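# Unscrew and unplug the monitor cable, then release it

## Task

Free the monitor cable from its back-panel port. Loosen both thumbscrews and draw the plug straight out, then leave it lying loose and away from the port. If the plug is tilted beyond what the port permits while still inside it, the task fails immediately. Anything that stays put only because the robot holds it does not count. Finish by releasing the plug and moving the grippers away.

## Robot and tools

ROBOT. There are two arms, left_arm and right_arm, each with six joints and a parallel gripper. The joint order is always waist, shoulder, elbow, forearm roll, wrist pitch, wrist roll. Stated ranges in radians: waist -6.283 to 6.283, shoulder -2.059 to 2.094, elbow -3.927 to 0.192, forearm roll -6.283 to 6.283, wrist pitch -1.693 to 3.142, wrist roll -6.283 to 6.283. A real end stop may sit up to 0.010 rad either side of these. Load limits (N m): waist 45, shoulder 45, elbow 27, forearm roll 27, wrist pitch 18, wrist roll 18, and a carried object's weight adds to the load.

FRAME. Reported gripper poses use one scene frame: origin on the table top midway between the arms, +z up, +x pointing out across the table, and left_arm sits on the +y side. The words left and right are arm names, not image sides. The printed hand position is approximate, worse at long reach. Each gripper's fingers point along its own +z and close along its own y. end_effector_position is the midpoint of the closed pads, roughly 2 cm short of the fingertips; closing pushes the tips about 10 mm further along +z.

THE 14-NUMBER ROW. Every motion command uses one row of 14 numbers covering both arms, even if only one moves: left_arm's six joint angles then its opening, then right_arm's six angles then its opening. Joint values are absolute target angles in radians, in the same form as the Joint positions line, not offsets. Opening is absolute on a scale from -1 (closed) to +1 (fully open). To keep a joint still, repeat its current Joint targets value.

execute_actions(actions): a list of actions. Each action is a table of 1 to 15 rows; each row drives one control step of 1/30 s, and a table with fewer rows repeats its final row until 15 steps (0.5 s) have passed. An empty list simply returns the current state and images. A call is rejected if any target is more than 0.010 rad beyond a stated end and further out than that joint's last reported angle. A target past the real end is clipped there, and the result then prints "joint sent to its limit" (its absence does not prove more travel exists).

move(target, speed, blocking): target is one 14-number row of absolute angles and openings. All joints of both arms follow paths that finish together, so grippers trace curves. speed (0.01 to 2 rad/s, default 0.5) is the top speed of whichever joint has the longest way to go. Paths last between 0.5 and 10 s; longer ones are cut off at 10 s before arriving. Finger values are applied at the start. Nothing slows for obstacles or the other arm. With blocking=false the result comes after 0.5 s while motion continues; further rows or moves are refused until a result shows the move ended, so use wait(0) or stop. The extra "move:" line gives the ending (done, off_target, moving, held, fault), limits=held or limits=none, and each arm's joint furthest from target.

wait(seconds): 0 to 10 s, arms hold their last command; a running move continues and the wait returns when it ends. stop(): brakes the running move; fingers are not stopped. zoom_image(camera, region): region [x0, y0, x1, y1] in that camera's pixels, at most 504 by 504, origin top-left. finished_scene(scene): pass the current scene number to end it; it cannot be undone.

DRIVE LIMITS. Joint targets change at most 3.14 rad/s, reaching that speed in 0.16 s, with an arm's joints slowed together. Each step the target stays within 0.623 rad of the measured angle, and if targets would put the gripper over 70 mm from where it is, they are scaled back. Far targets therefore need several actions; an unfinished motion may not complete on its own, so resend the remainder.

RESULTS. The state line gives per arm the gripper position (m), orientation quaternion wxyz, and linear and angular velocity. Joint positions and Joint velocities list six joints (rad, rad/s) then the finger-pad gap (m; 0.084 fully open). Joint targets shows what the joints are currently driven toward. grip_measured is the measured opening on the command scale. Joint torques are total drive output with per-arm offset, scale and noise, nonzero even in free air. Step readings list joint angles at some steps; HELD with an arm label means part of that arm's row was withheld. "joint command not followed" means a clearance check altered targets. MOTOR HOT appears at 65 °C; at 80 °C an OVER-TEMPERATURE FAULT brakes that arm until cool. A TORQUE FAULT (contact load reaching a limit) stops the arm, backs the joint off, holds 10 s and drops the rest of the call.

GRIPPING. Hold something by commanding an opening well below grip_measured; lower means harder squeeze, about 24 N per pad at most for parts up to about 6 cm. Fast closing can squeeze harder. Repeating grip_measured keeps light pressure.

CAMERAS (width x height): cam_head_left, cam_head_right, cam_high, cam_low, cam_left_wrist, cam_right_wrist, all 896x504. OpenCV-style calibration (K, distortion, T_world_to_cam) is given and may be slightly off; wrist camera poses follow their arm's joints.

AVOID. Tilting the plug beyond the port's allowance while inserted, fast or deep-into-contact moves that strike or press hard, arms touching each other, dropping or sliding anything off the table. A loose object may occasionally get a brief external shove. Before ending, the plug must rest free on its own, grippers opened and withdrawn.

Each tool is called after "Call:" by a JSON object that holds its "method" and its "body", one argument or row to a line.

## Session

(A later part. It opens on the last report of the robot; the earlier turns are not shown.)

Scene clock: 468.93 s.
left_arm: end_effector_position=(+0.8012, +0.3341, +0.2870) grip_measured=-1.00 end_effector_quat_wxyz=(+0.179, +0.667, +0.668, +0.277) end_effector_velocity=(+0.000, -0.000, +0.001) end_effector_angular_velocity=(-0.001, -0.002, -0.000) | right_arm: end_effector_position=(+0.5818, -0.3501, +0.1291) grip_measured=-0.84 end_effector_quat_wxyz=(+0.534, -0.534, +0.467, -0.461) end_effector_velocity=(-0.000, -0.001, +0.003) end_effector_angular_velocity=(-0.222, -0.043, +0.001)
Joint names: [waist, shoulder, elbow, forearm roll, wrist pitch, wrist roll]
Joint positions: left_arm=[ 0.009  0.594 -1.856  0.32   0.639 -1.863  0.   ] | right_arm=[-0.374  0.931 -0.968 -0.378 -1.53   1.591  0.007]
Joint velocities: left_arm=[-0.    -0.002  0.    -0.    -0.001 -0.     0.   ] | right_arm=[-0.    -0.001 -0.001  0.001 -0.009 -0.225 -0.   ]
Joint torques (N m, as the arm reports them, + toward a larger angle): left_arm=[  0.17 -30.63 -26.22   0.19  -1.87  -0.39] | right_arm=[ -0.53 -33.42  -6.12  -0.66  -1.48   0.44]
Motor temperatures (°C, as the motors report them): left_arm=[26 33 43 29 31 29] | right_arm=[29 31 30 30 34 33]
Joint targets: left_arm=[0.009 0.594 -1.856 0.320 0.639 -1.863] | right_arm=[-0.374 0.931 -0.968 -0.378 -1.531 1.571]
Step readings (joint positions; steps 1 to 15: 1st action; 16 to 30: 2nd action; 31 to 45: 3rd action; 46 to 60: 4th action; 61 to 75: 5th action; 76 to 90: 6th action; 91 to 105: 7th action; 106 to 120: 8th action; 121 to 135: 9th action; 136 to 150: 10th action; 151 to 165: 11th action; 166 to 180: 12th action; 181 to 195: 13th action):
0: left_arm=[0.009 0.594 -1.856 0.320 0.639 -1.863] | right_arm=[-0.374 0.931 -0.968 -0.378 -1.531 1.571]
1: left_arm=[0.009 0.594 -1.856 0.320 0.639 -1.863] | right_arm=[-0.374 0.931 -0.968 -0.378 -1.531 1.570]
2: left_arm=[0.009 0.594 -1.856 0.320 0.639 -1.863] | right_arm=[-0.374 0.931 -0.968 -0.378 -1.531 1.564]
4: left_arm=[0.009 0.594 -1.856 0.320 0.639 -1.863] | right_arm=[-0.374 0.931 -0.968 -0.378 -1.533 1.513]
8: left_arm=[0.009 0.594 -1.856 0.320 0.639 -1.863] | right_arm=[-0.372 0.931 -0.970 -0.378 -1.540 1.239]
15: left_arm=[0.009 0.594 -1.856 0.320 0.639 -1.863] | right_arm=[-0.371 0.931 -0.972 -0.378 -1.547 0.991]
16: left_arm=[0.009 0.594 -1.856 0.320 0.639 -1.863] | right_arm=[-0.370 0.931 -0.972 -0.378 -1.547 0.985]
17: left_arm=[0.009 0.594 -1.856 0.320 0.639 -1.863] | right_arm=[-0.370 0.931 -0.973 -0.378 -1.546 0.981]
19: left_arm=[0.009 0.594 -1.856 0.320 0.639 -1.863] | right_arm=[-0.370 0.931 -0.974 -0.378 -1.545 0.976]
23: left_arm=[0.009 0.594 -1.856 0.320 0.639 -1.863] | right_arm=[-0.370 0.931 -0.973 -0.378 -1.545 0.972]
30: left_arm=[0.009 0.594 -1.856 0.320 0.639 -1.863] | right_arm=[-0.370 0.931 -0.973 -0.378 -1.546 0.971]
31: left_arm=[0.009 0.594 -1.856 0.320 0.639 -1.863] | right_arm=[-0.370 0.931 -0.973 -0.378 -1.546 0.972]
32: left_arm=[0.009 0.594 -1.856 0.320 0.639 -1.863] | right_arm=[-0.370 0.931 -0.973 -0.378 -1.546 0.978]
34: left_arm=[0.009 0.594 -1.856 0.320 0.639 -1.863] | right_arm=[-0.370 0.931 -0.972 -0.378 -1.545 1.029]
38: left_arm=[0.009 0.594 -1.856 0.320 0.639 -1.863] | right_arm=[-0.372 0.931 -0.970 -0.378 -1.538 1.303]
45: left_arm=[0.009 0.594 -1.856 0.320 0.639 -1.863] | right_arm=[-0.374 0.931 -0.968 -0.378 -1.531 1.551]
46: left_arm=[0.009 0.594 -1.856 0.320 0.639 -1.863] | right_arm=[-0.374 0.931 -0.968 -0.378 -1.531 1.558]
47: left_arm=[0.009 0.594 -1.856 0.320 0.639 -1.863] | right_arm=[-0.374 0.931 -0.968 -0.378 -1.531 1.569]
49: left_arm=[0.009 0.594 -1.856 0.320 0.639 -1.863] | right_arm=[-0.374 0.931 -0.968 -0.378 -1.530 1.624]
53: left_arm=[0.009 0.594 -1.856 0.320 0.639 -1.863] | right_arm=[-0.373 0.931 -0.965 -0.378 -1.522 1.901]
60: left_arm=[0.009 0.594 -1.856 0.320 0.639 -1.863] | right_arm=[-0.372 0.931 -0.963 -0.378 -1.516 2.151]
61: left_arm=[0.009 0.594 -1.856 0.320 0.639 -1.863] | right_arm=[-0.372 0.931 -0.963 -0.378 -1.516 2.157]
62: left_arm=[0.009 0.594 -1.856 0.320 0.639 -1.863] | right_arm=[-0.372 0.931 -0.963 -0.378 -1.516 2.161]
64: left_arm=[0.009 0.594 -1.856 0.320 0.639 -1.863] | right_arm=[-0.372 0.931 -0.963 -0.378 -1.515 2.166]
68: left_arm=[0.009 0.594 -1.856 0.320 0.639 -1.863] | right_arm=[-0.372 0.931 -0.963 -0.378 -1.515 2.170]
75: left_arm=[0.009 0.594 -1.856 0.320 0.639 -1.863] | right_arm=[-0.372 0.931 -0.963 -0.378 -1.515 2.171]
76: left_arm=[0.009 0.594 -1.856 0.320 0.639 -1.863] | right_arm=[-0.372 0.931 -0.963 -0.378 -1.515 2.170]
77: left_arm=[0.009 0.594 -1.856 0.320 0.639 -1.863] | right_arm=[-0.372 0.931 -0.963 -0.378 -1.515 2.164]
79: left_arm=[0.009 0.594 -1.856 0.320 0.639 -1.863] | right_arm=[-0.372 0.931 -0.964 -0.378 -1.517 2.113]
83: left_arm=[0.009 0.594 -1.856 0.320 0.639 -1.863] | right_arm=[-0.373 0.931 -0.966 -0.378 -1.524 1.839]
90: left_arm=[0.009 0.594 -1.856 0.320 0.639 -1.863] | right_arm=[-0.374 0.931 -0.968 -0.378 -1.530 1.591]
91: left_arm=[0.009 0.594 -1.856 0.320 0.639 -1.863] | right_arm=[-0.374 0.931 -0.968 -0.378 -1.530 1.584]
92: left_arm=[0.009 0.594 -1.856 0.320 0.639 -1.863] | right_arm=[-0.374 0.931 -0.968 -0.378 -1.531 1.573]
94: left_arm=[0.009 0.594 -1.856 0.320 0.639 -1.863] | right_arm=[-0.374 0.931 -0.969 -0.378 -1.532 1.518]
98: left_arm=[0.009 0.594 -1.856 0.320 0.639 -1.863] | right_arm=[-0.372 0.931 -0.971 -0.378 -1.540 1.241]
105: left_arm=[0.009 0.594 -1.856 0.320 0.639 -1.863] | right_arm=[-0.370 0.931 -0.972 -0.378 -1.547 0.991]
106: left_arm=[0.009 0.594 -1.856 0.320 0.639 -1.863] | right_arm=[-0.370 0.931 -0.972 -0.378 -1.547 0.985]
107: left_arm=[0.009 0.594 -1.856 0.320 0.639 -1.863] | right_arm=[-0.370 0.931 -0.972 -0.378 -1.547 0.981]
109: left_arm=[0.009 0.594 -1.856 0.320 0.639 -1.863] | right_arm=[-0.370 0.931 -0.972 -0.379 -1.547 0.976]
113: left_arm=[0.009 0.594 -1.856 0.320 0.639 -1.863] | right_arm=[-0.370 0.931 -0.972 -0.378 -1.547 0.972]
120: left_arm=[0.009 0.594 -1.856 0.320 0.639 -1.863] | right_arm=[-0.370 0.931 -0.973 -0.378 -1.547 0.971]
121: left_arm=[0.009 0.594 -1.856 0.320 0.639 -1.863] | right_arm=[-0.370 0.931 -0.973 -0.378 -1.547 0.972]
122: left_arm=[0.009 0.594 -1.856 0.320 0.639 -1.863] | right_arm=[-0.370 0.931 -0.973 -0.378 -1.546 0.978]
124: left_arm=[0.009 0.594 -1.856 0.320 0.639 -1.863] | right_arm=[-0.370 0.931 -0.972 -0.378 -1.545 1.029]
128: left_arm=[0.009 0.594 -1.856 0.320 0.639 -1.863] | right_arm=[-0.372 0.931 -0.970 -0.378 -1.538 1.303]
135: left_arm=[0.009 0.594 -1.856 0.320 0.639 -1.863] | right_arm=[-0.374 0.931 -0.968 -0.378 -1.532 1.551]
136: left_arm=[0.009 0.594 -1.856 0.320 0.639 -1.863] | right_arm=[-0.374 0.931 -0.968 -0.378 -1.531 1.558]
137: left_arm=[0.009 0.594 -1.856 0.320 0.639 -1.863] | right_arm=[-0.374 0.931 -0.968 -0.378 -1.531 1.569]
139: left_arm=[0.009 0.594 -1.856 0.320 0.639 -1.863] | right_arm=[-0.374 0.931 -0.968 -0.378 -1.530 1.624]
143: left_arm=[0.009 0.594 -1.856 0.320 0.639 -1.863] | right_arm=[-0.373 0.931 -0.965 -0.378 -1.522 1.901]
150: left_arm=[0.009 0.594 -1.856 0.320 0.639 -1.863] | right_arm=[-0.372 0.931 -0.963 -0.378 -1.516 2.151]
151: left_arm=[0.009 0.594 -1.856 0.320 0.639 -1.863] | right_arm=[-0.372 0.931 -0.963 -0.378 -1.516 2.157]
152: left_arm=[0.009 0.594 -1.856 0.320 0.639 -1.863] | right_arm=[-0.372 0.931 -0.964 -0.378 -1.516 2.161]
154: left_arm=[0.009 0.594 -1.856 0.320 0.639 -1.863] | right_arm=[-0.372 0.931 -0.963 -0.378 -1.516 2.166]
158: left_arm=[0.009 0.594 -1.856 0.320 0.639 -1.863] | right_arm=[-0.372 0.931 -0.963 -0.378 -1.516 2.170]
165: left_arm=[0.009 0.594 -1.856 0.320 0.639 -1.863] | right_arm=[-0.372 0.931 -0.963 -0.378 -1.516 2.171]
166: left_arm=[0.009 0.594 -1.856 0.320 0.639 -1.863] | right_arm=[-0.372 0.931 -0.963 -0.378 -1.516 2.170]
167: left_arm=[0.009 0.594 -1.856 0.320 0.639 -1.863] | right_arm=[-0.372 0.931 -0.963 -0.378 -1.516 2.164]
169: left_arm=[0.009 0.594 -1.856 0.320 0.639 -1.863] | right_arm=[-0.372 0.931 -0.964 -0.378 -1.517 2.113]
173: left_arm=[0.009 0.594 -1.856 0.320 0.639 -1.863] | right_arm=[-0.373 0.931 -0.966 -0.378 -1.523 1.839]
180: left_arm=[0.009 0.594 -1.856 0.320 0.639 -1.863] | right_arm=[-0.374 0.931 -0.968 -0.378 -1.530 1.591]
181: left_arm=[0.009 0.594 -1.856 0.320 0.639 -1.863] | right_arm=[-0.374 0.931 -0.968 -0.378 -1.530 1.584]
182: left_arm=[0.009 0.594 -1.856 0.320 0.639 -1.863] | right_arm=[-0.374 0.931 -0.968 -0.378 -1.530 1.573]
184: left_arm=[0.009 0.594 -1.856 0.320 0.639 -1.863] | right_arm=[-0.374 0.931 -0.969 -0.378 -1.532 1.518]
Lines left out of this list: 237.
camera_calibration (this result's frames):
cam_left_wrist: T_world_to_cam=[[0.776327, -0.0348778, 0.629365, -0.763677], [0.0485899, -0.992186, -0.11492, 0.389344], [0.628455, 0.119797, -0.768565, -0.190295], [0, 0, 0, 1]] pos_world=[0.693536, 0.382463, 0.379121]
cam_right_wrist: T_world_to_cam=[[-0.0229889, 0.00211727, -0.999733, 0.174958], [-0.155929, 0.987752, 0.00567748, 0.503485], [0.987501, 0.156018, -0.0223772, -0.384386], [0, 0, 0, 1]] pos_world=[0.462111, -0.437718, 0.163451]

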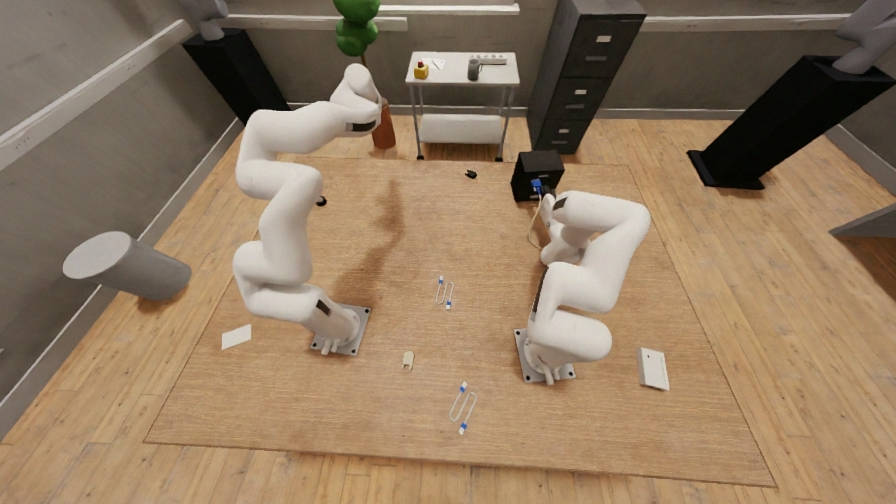

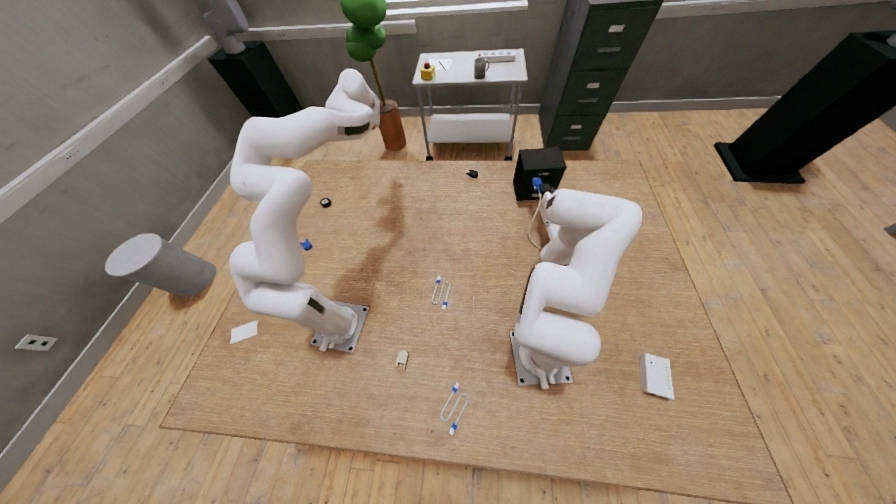

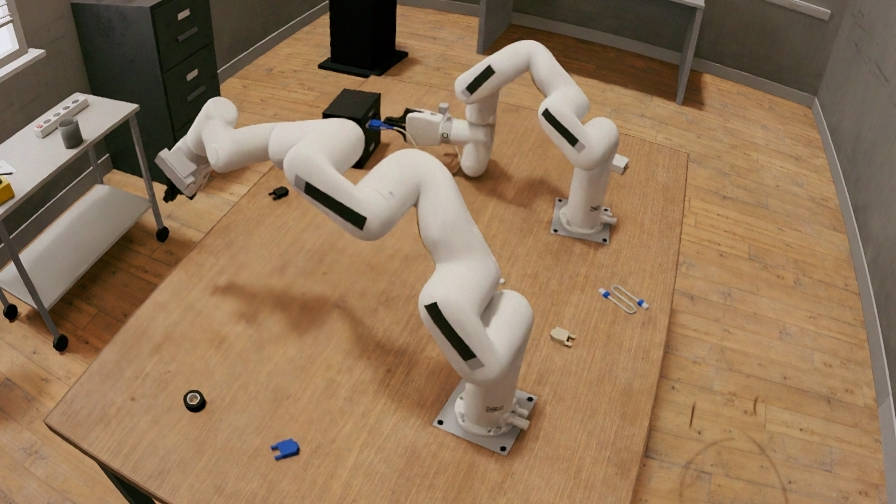

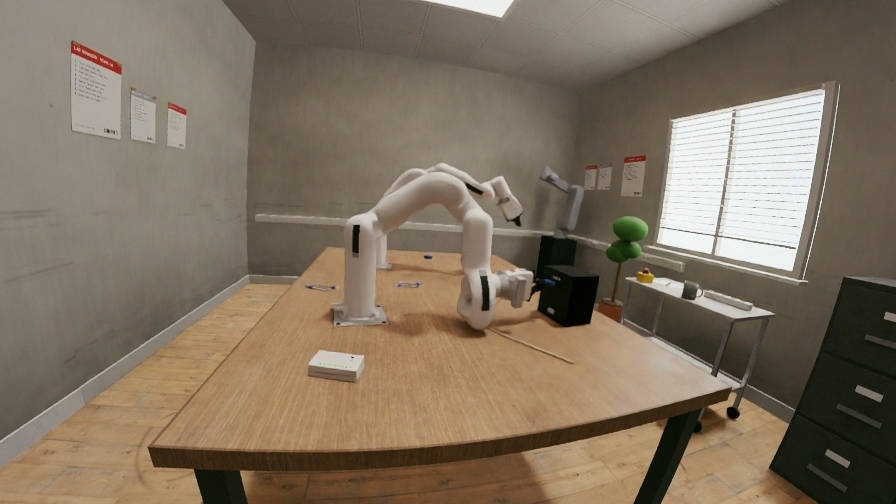

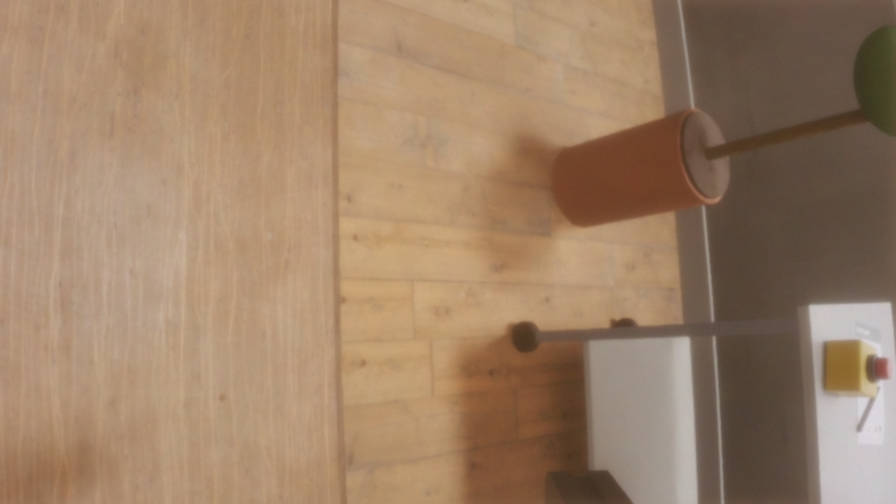

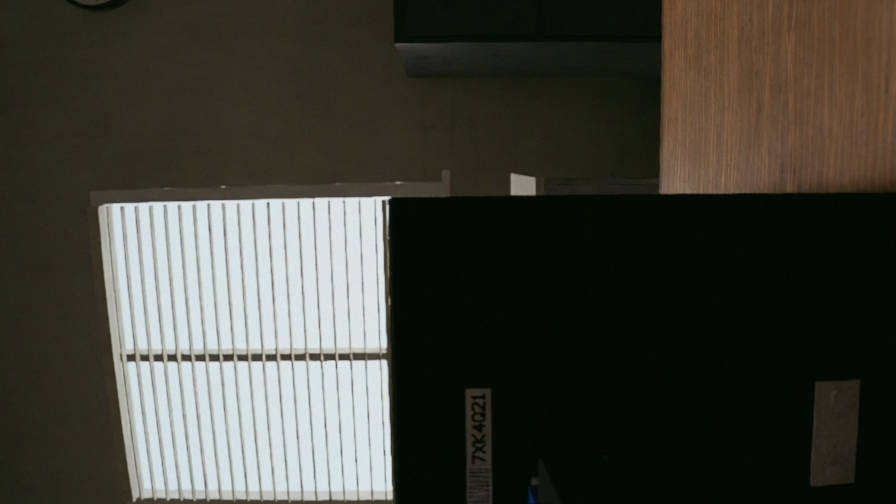

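Ten more plus test.

Call:
{"method": "execute_actions", "body": {
  "actions": [
    [[0.009,0.594,-1.856,0.32,0.639,-1.863,-1,-0.3702,0.931,-0.9726,-0.378,-1.5467,0.971,-1]],
    [[0.009,0.594,-1.856,0.32,0.639,-1.863,-1,-0.3702,0.931,-0.9726,-0.378,-1.5467,0.971,-0.72]],
    [[0.009,0.594,-1.856,0.32,0.639,-1.863,-1,-0.374,0.931,-0.968,-0.378,-1.531,1.571,-0.72]],
    [[0.009,0.594,-1.856,0.32,0.639,-1.863,-1,-0.3718,0.931,-0.9634,-0.378,-1.5153,2.171,-0.72]],
    [[0.009,0.594,-1.856,0.32,0.639,-1.863,-1,-0.3718,0.931,-0.9634,-0.378,-1.5153,2.171,-1]],
    [[0.009,0.594,-1.856,0.32,0.639,-1.863,-1,-0.374,0.931,-0.968,-0.378,-1.531,1.571,-1]],
    [[0.009,0.594,-1.856,0.32,0.639,-1.863,-1,-0.3702,0.931,-0.9726,-0.378,-1.5467,0.971,-1]],
    [[0.009,0.594,-1.856,0.32,0.639,-1.863,-1,-0.3702,0.931,-0.9726,-0.378,-1.5467,0.971,-0.72]],
    [[0.009,0.594,-1.856,0.32,0.639,-1.863,-1,-0.374,0.931,-0.968,-0.378,-1.531,1.571,-0.72]],
    [[0.009,0.594,-1.856,0.32,0.639,-1.863,-1,-0.3718,0.931,-0.9634,-0.378,-1.5153,2.171,-0.72]],
    [[0.009,0.594,-1.856,0.32,0.639,-1.863,-1,-0.3718,0.931,-0.9634,-0.378,-1.5153,2.171,-1]],
    [[0.009,0.594,-1.856,0.32,0.639,-1.863,-1,-0.374,0.931,-0.968,-0.378,-1.531,1.571,-1]],
    [[0.009,0.594,-1.856,0.32,0.639,-1.863,-1,-0.3702,0.931,-0.9726,-0.378,-1.5467,0.971,-1]],
    [[0.009,0.594,-1.856,0.32,0.639,-1.863,-1,-0.3702,0.931,-0.9726,-0.378,-1.5467,0.971,-0.72]],
    [[0.009,0.594,-1.856,0.32,0.639,-1.863,-1,-0.374,0.931,-0.968,-0.378,-1.531,1.571,-0.72]],
    [[0.009,0.594,-1.856,0.32,0.639,-1.863,-1,-0.3718,0.931,-0.9634,-0.378,-1.5153,2.171,-0.72]],
    [[0.009,0.594,-1.856,0.32,0.639,-1.863,-1,-0.3718,0.931,-0.9634,-0.378,-1.5153,2.171,-1]],
    [[0.009,0.594,-1.856,0.32,0.639,-1.863,-1,-0.374,0.931,-0.968,-0.378,-1.531,1.571,-1]],
    [[0.009,0.594,-1.856,0.32,0.639,-1.863,-1,-0.3702,0.931,-0.9726,-0.378,-1.5467,0.971,-1]],
    [[0.009,0.594,-1.856,0.32,0.639,-1.863,-1,-0.3702,0.931,-0.9726,-0.378,-1.5467,0.971,-0.72]],
    [[0.009,0.594,-1.856,0.32,0.639,-1.863,-1,-0.374,0.931,-0.968,-0.378,-1.531,1.571,-0.72]],
    [[0.009,0.594,-1.856,0.32,0.639,-1.863,-1,-0.3718,0.931,-0.9634,-0.378,-1.5153,2.171,-0.72]],
    [[0.009,0.594,-1.856,0.32,0.639,-1.863,-1,-0.3718,0.931,-0.9634,-0.378,-1.5153,2.171,-1]],
    [[0.009,0.594,-1.856,0.32,0.639,-1.863,-1,-0.374,0.931,-0.968,-0.378,-1.531,1.571,-1]],
    [[0.009,0.594,-1.856,0.32,0.639,-1.863,-1,-0.3702,0.931,-0.9726,-0.378,-1.5467,0.971,-1]],
    [[0.009,0.594,-1.856,0.32,0.639,-1.863,-1,-0.3702,0.931,-0.9726,-0.378,-1.5467,0.971,-0.72]],
    [[0.009,0.594,-1.856,0.32,0.639,-1.863,-1,-0.374,0.931,-0.968,-0.378,-1.531,1.571,-0.72]],
    [[0.009,0.594,-1.856,0.32,0.639,-1.863,-1,-0.3718,0.931,-0.9634,-0.378,-1.5153,2.171,-0.72]],
    [[0.009,0.594,-1.856,0.32,0.639,-1.863,-1,-0.3718,0.931,-0.9634,-0.378,-1.5153,2.171,-1]],
    [[0.009,0.594,-1.856,0.32,0.639,-1.863,-1,-0.374,0.931,-0.968,-0.378,-1.531,1.571,-1]],
    [[0.009,0.594,-1.856,0.32,0.639,-1.863,-1,-0.3702,0.931,-0.9726,-0.378,-1.5467,0.971,-1]],
    [[0.009,0.594,-1.856,0.32,0.639,-1.863,-1,-0.3702,0.931,-0.9726,-0.378,-1.5467,0.971,-0.72]],
    [[0.009,0.594,-1.856,0.32,0.639,-1.863,-1,-0.374,0.931,-0.968,-0.378,-1.531,1.571,-0.72]],
    [[0.009,0.594,-1.856,0.32,0.639,-1.863,-1,-0.3718,0.931,-0.9634,-0.378,-1.5153,2.171,-0.72]],
    [[0.009,0.594,-1.856,0.32,0.639,-1.863,-1,-0.3718,0.931,-0.9634,-0.378,-1.5153,2.171,-1]],
    [[0.009,0.594,-1.856,0.32,0.639,-1.863,-1,-0.374,0.931,-0.968,-0.378,-1.531,1.571,-1]],
    [[0.009,0.594,-1.856,0.32,0.639,-1.863,-1,-0.3702,0.931,-0.9726,-0.378,-1.5467,0.971,-1]],
    [[0.009,0.594,-1.856,0.32,0.639,-1.863,-1,-0.3702,0.931,-0.9726,-0.378,-1.5467,0.971,-0.72]],
    [[0.009,0.594,-1.856,0.32,0.639,-1.863,-1,-0.374,0.931,-0.968,-0.378,-1.531,1.571,-0.72]],
    [[0.009,0.594,-1.856,0.32,0.639,-1.863,-1,-0.3718,0.931,-0.9634,-0.378,-1.5153,2.171,-0.72]],
    [[0.009,0.594,-1.856,0.32,0.639,-1.863,-1,-0.3718,0.931,-0.9634,-0.378,-1.5153,2.171,-1]],
    [[0.009,0.594,-1.856,0.32,0.639,-1.863,-1,-0.374,0.931,-0.968,-0.378,-1.531,1.571,-1]],
    [[0.009,0.594,-1.856,0.32,0.639,-1.863,-1,-0.3702,0.931,-0.9726,-0.378,-1.5467,0.971,-1]],
    [[0.009,0.594,-1.856,0.32,0.639,-1.863,-1,-0.3702,0.931,-0.9726,-0.378,-1.5467,0.971,-0.72]],
    [[0.009,0.594,-1.856,0.32,0.639,-1.863,-1,-0.374,0.931,-0.968,-0.378,-1.531,1.571,-0.72]],
    [[0.009,0.594,-1.856,0.32,0.639,-1.863,-1,-0.3718,0.931,-0.9634,-0.378,-1.5153,2.171,-0.72]],
    [[0.009,0.594,-1.856,0.32,0.639,-1.863,-1,-0.3718,0.931,-0.9634,-0.378,-1.5153,2.171,-1]],
    [[0.009,0.594,-1.856,0.32,0.639,-1.863,-1,-0.374,0.931,-0.968,-0.378,-1.531,1.571,-1]],
    [[0.009,0.594,-1.856,0.32,0.639,-1.863,-1,-0.3702,0.931,-0.9726,-0.378,-1.5467,0.971,-1]],
    [[0.009,0.594,-1.856,0.32,0.639,-1.863,-1,-0.3702,0.931,-0.9726,-0.378,-1.5467,0.971,-0.72]],
    [[0.009,0.594,-1.856,0.32,0.639,-1.863,-1,-0.374,0.931,-0.968,-0.378,-1.531,1.571,-0.72]],
    [[0.009,0.594,-1.856,0.32,0.639,-1.863,-1,-0.3718,0.931,-0.9634,-0.378,-1.5153,2.171,-0.72]],
    [[0.009,0.594,-1.856,0.32,0.639,-1.863,-1,-0.3718,0.931,-0.9634,-0.378,-1.5153,2.171,-1]],
    [[0.009,0.594,-1.856,0.32,0.639,-1.863,-1,-0.374,0.931,-0.968,-0.378,-1.531,1.571,-1]],
    [[0.009,0.594,-1.856,0.32,0.639,-1.863,-1,-0.3702,0.931,-0.9726,-0.378,-1.5467,0.971,-1]],
    [[0.009,0.594,-1.856,0.32,0.639,-1.863,-1,-0.3702,0.931,-0.9726,-0.378,-1.5467,0.971,-0.72]],
    [[0.009,0.594,-1.856,0.32,0.639,-1.863,-1,-0.374,0.931,-0.968,-0.378,-1.531,1.571,-0.72]],
    [[0.009,0.594,-1.856,0.32,0.639,-1.863,-1,-0.3718,0.931,-0.9634,-0.378,-1.5153,2.171,-0.72]],
    [[0.009,0.594,-1.856,0.32,0.639,-1.863,-1,-0.3718,0.931,-0.9634,-0.378,-1.5153,2.171,-1]],
    [[0.009,0.594,-1.856,0.32,0.639,-1.863,-1,-0.374,0.931,-0.968,-0.378,-1.531,1.571,-1]],
    [[0.009,0.594,-1.856,0.32,0.639,-1.863,-1,-0.3746,0.931,-0.965,-0.378,-1.5347,1.571,-1]]
  ]
}}

Scene clock: 567.97 s.
left_arm: end_effector_position=(+0.8012, +0.3341, +0.2870) grip_measured=-1.00 end_effector_quat_wxyz=(+0.179, +0.667, +0.668, +0.277) end_effector_velocity=(+0.000, +0.001, -0.000) end_effector_angular_velocity=(+0.001, +0.000, +0.001) | right_arm: end_effector_position=(+0.5805, -0.3503, +0.1291) grip_measured=-0.84 end_effector_quat_wxyz=(+0.530, -0.538, +0.462, -0.466) end_effector_velocity=(-0.000, -0.000, -0.001) end_effector_angular_velocity=(-0.000, +0.001, -0.001)
Joint names: [waist, shoulder, elbow, forearm roll, wrist pitch, wrist roll]
Joint positions: left_arm=[ 0.009  0.594 -1.856  0.32   0.639 -1.863  0.   ] | right_arm=[-0.375  0.931 -0.965 -0.378 -1.535  1.571  0.007]
Joint velocities: left_arm=[ 0.001  0.    -0.     0.     0.     0.     0.   ] | right_arm=[-0.     0.001  0.     0.    -0.    -0.001  0.   ]
Joint torques (N m, as the arm reports them, + toward a larger angle): left_arm=[  0.12 -30.86 -26.06   0.02  -2.38  -0.67] | right_arm=[ -0.69 -33.69  -7.31  -0.84  -1.35   0.28]
Motor temperatures (°C, as the motors report them): left_arm=[26 33 43 29 31 29] | right_arm=[29 31 30 30 34 33]
Joint targets: left_arm=[0.009 0.594 -1.856 0.320 0.639 -1.863] | right_arm=[-0.375 0.931 -0.965 -0.378 -1.535 1.571]
Step readings (joint positions; steps 1 to 15: 1st action; 16 to 30: 2nd action; 31 to 45: 3rd action; 46 to 60: 4th action; 61 to 75: 5th action; 76 to 90: 6th action; 91 to 105: 7th action; 106 to 120: 8th action; 121 to 135: 9th action; 136 to 150: 10th action; 151 to 165: 11th action; 166 to 180: 12th action; 181 to 195: 13th action):
0: left_arm=[0.009 0.594 -1.856 0.320 0.639 -1.863] | right_arm=[-0.374 0.931 -0.968 -0.378 -1.531 1.571]
1: left_arm=[0.009 0.594 -1.856 0.320 0.639 -1.863] | right_arm=[-0.374 0.931 -0.968 -0.378 -1.531 1.570]
2: left_arm=[0.009 0.594 -1.856 0.320 0.639 -1.863] | right_arm=[-0.374 0.931 -0.968 -0.378 -1.531 1.564]
4: left_arm=[0.009 0.594 -1.856 0.320 0.639 -1.863] | right_arm=[-0.374 0.931 -0.968 -0.378 -1.533 1.513]
8: left_arm=[0.009 0.594 -1.856 0.320 0.639 -1.863] | right_arm=[-0.372 0.931 -0.970 -0.378 -1.540 1.239]
15: left_arm=[0.009 0.594 -1.856 0.320 0.639 -1.863] | right_arm=[-0.371 0.931 -0.972 -0.378 -1.547 0.991]
16: left_arm=[0.009 0.594 -1.856 0.320 0.639 -1.863] | right_arm=[-0.371 0.931 -0.972 -0.378 -1.547 0.985]
17: left_arm=[0.009 0.594 -1.856 0.320 0.639 -1.863] | right_arm=[-0.370 0.931 -0.971 -0.379 -1.548 0.981]
19: left_arm=[0.009 0.594 -1.856 0.320 0.639 -1.863] | right_arm=[-0.370 0.931 -0.971 -0.379 -1.548 0.976]
23: left_arm=[0.009 0.594 -1.856 0.320 0.639 -1.863] | right_arm=[-0.370 0.931 -0.972 -0.379 -1.547 0.972]
30: left_arm=[0.009 0.594 -1.856 0.320 0.639 -1.863] | right_arm=[-0.370 0.931 -0.972 -0.378 -1.547 0.971]
31: left_arm=[0.009 0.594 -1.856 0.320 0.639 -1.863] | right_arm=[-0.370 0.931 -0.972 -0.378 -1.547 0.972]
32: left_arm=[0.009 0.594 -1.856 0.320 0.639 -1.863] | right_arm=[-0.370 0.931 -0.972 -0.378 -1.546 0.978]
34: left_arm=[0.009 0.594 -1.856 0.320 0.639 -1.863] | right_arm=[-0.370 0.931 -0.972 -0.378 -1.545 1.029]
38: left_arm=[0.009 0.594 -1.856 0.320 0.639 -1.863] | right_arm=[-0.372 0.931 -0.970 -0.378 -1.538 1.303]
45: left_arm=[0.009 0.594 -1.856 0.320 0.639 -1.863] | right_arm=[-0.374 0.931 -0.968 -0.378 -1.531 1.551]
46: left_arm=[0.009 0.594 -1.856 0.320 0.639 -1.863] | right_arm=[-0.374 0.931 -0.968 -0.378 -1.531 1.558]
47: left_arm=[0.009 0.594 -1.856 0.320 0.639 -1.863] | right_arm=[-0.374 0.931 -0.968 -0.378 -1.531 1.569]
49: left_arm=[0.009 0.594 -1.856 0.320 0.639 -1.863] | right_arm=[-0.374 0.931 -0.968 -0.378 -1.530 1.624]
53: left_arm=[0.009 0.594 -1.856 0.320 0.639 -1.863] | right_arm=[-0.373 0.931 -0.965 -0.378 -1.522 1.901]
60: left_arm=[0.009 0.594 -1.856 0.320 0.639 -1.863] | right_arm=[-0.372 0.931 -0.963 -0.378 -1.516 2.151]
61: left_arm=[0.009 0.594 -1.856 0.320 0.639 -1.863] | right_arm=[-0.372 0.931 -0.963 -0.378 -1.516 2.157]
62: left_arm=[0.009 0.594 -1.856 0.320 0.639 -1.863] | right_arm=[-0.372 0.931 -0.964 -0.378 -1.516 2.161]
64: left_arm=[0.009 0.594 -1.856 0.320 0.639 -1.863] | right_arm=[-0.372 0.931 -0.964 -0.378 -1.516 2.166]
68: left_arm=[0.009 0.594 -1.856 0.320 0.639 -1.863] | right_arm=[-0.372 0.931 -0.963 -0.378 -1.516 2.170]
75: left_arm=[0.009 0.594 -1.856 0.320 0.639 -1.863] | right_arm=[-0.372 0.931 -0.963 -0.378 -1.516 2.171]
76: left_arm=[0.009 0.594 -1.856 0.320 0.639 -1.863] | right_arm=[-0.372 0.931 -0.963 -0.378 -1.516 2.170]
77: left_arm=[0.009 0.594 -1.856 0.320 0.639 -1.863] | right_arm=[-0.372 0.931 -0.963 -0.378 -1.516 2.164]
79: left_arm=[0.009 0.594 -1.856 0.320 0.639 -1.863] | right_arm=[-0.372 0.931 -0.964 -0.378 -1.517 2.113]
83: left_arm=[0.009 0.594 -1.856 0.320 0.639 -1.863] | right_arm=[-0.373 0.931 -0.966 -0.378 -1.523 1.839]
90: left_arm=[0.009 0.594 -1.856 0.320 0.639 -1.863] | right_arm=[-0.374 0.931 -0.968 -0.378 -1.530 1.591]
91: left_arm=[0.009 0.594 -1.856 0.320 0.639 -1.863] | right_arm=[-0.374 0.931 -0.968 -0.378 -1.530 1.584]
92: left_arm=[0.009 0.594 -1.856 0.320 0.639 -1.863] | right_arm=[-0.374 0.931 -0.968 -0.378 -1.530 1.573]
94: left_arm=[0.009 0.594 -1.856 0.320 0.639 -1.863] | right_arm=[-0.374 0.931 -0.969 -0.378 -1.532 1.518]
98: left_arm=[0.009 0.594 -1.856 0.320 0.639 -1.863] | right_arm=[-0.372 0.931 -0.971 -0.378 -1.540 1.241]
105: left_arm=[0.009 0.594 -1.856 0.320 0.639 -1.863] | right_arm=[-0.370 0.931 -0.972 -0.378 -1.546 0.991]
106: left_arm=[0.009 0.594 -1.856 0.320 0.639 -1.863] | right_arm=[-0.370 0.931 -0.972 -0.378 -1.547 0.985]
107: left_arm=[0.009 0.594 -1.856 0.320 0.639 -1.863] | right_arm=[-0.370 0.931 -0.972 -0.379 -1.547 0.981]
109: left_arm=[0.009 0.594 -1.856 0.320 0.639 -1.863] | right_arm=[-0.369 0.931 -0.972 -0.379 -1.547 0.976]
113: left_arm=[0.009 0.594 -1.856 0.320 0.639 -1.863] | right_arm=[-0.370 0.931 -0.972 -0.379 -1.547 0.972]
120: left_arm=[0.009 0.594 -1.856 0.320 0.639 -1.863] | right_arm=[-0.370 0.931 -0.973 -0.378 -1.547 0.971]
121: left_arm=[0.009 0.594 -1.856 0.320 0.639 -1.863] | right_arm=[-0.370 0.931 -0.973 -0.378 -1.547 0.972]
122: left_arm=[0.009 0.594 -1.856 0.320 0.639 -1.863] | right_arm=[-0.370 0.931 -0.972 -0.378 -1.546 0.978]
124: left_arm=[0.009 0.594 -1.856 0.320 0.639 -1.863] | right_arm=[-0.370 0.931 -0.972 -0.378 -1.545 1.029]
128: left_arm=[0.009 0.594 -1.856 0.320 0.639 -1.863] | right_arm=[-0.372 0.931 -0.970 -0.378 -1.538 1.303]
135: left_arm=[0.009 0.594 -1.856 0.320 0.639 -1.863] | right_arm=[-0.374 0.931 -0.968 -0.378 -1.531 1.551]
136: left_arm=[0.009 0.594 -1.856 0.320 0.639 -1.863] | right_arm=[-0.374 0.931 -0.968 -0.378 -1.531 1.558]
137: left_arm=[0.009 0.594 -1.856 0.320 0.639 -1.863] | right_arm=[-0.374 0.931 -0.968 -0.378 -1.531 1.569]
139: left_arm=[0.009 0.594 -1.856 0.320 0.639 -1.863] | right_arm=[-0.374 0.931 -0.968 -0.378 -1.530 1.624]
143: left_arm=[0.009 0.594 -1.856 0.320 0.639 -1.863] | right_arm=[-0.373 0.931 -0.965 -0.378 -1.522 1.901]
150: left_arm=[0.009 0.594 -1.856 0.320 0.639 -1.863] | right_arm=[-0.372 0.931 -0.963 -0.378 -1.516 2.151]
151: left_arm=[0.009 0.594 -1.856 0.320 0.639 -1.863] | right_arm=[-0.372 0.931 -0.963 -0.378 -1.516 2.157]
152: left_arm=[0.009 0.594 -1.856 0.320 0.639 -1.863] | right_arm=[-0.372 0.931 -0.964 -0.378 -1.516 2.161]
154: left_arm=[0.009 0.594 -1.856 0.320 0.639 -1.863] | right_arm=[-0.372 0.931 -0.964 -0.378 -1.516 2.166]
158: left_arm=[0.009 0.594 -1.856 0.320 0.639 -1.863] | right_arm=[-0.372 0.931 -0.963 -0.378 -1.516 2.170]
165: left_arm=[0.009 0.594 -1.856 0.320 0.639 -1.863] | right_arm=[-0.372 0.931 -0.963 -0.378 -1.516 2.171]
166: left_arm=[0.009 0.594 -1.856 0.320 0.639 -1.863] | right_arm=[-0.372 0.931 -0.963 -0.378 -1.516 2.170]
167: left_arm=[0.009 0.594 -1.856 0.320 0.639 -1.863] | right_arm=[-0.372 0.931 -0.963 -0.378 -1.516 2.164]
169: left_arm=[0.009 0.594 -1.856 0.320 0.639 -1.863] | right_arm=[-0.372 0.931 -0.964 -0.378 -1.517 2.113]
173: left_arm=[0.009 0.594 -1.856 0.320 0.639 -1.863] | right_arm=[-0.373 0.931 -0.966 -0.378 -1.523 1.839]
180: left_arm=[0.009 0.594 -1.856 0.320 0.639 -1.863] | right_arm=[-0.374 0.931 -0.968 -0.378 -1.530 1.591]
181: left_arm=[0.009 0.594 -1.856 0.320 0.639 -1.863] | right_arm=[-0.374 0.931 -0.968 -0.378 -1.530 1.584]
182: left_arm=[0.009 0.594 -1.856 0.320 0.639 -1.863] | right_arm=[-0.374 0.931 -0.968 -0.378 -1.530 1.573]
184: left_arm=[0.009 0.594 -1.856 0.320 0.639 -1.863] | right_arm=[-0.374 0.931 -0.969 -0.378 -1.532 1.518]
Lines left out of this list: 242.
camera_calibration (this result's frames):
cam_left_wrist: T_world_to_cam=[[0.776326, -0.0348777, 0.629365, -0.763677], [0.04859, -0.992186, -0.11492, 0.389344], [0.628455, 0.119797, -0.768565, -0.190295], [0, 0, 0, 1]] pos_world=[0.693536, 0.382463, 0.379121]
cam_right_wrist: T_world_to_cam=[[-0.0188867, -0.0161103, -0.999692, 0.166207], [-0.155535, 0.987745, -0.0129793, 0.50566], [0.98765, 0.155242, -0.021161, -0.383621], [0, 0, 0, 1]] pos_world=[0.460671, -0.437231, 0.164601]

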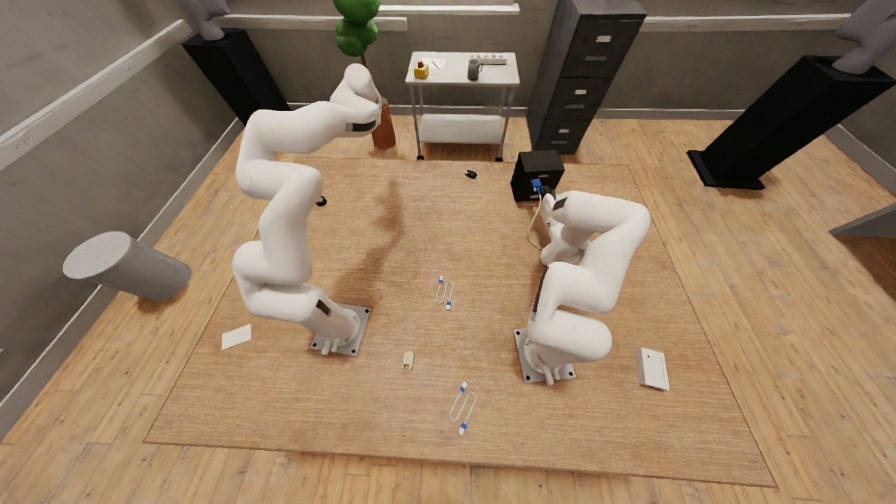

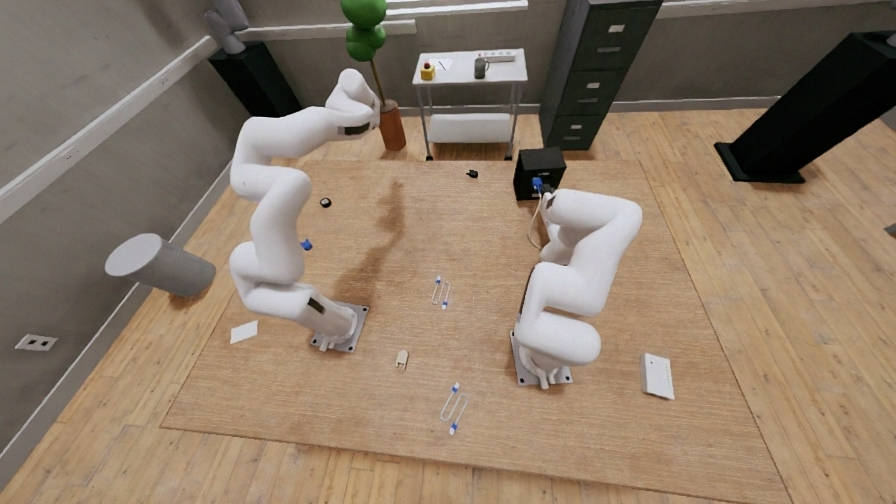

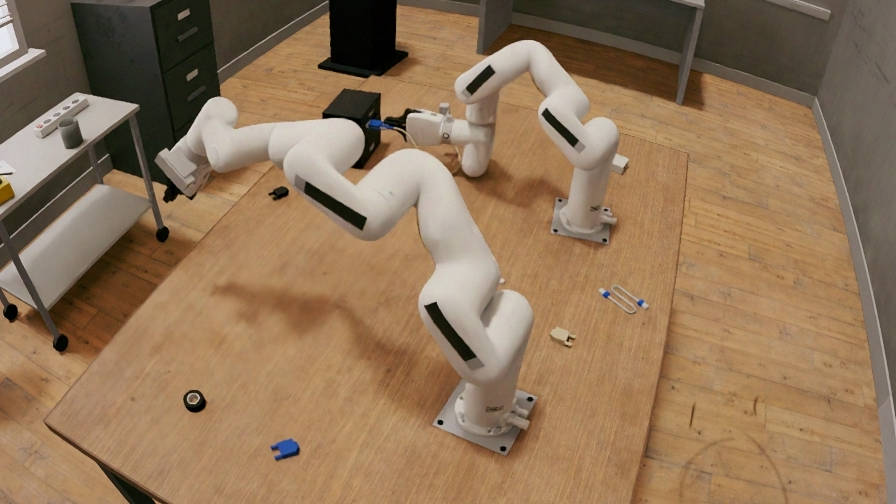

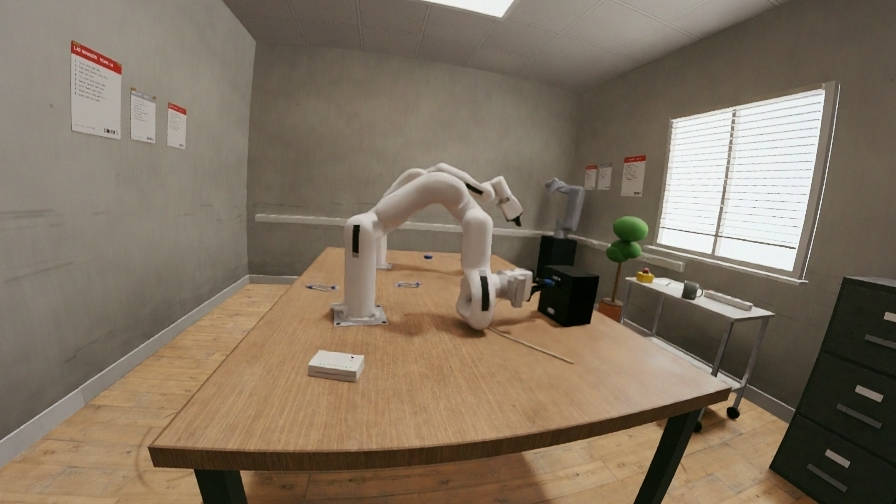

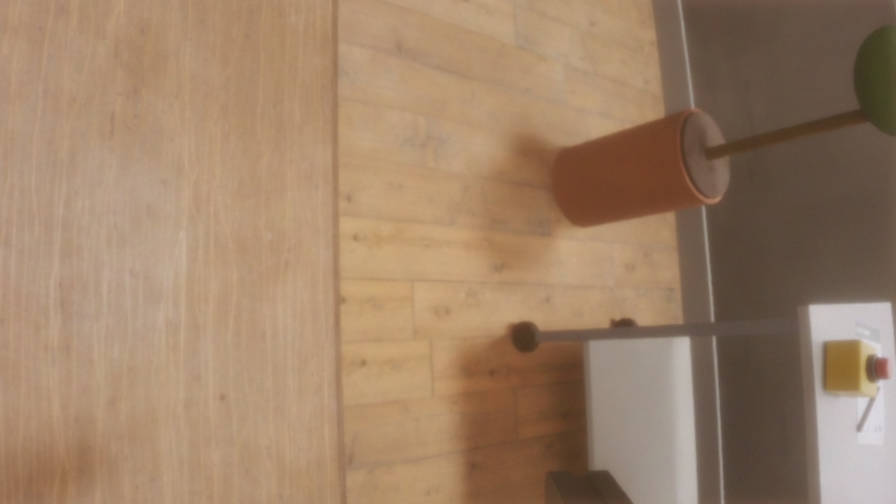

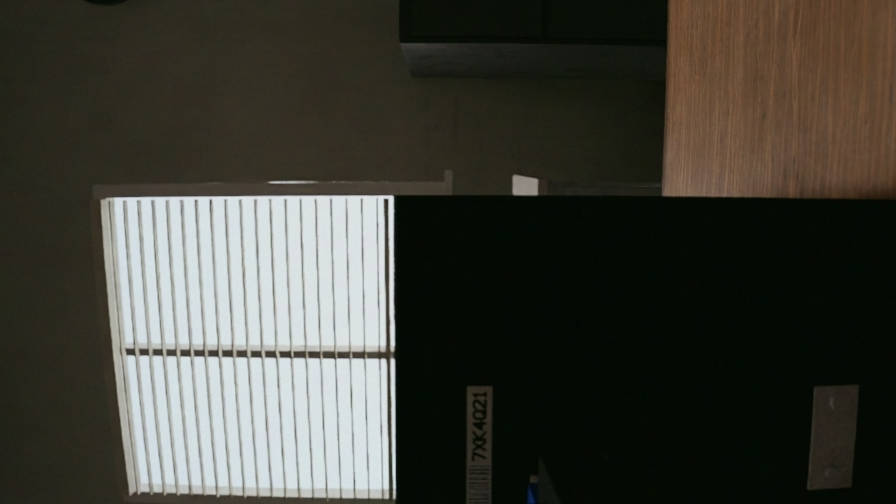

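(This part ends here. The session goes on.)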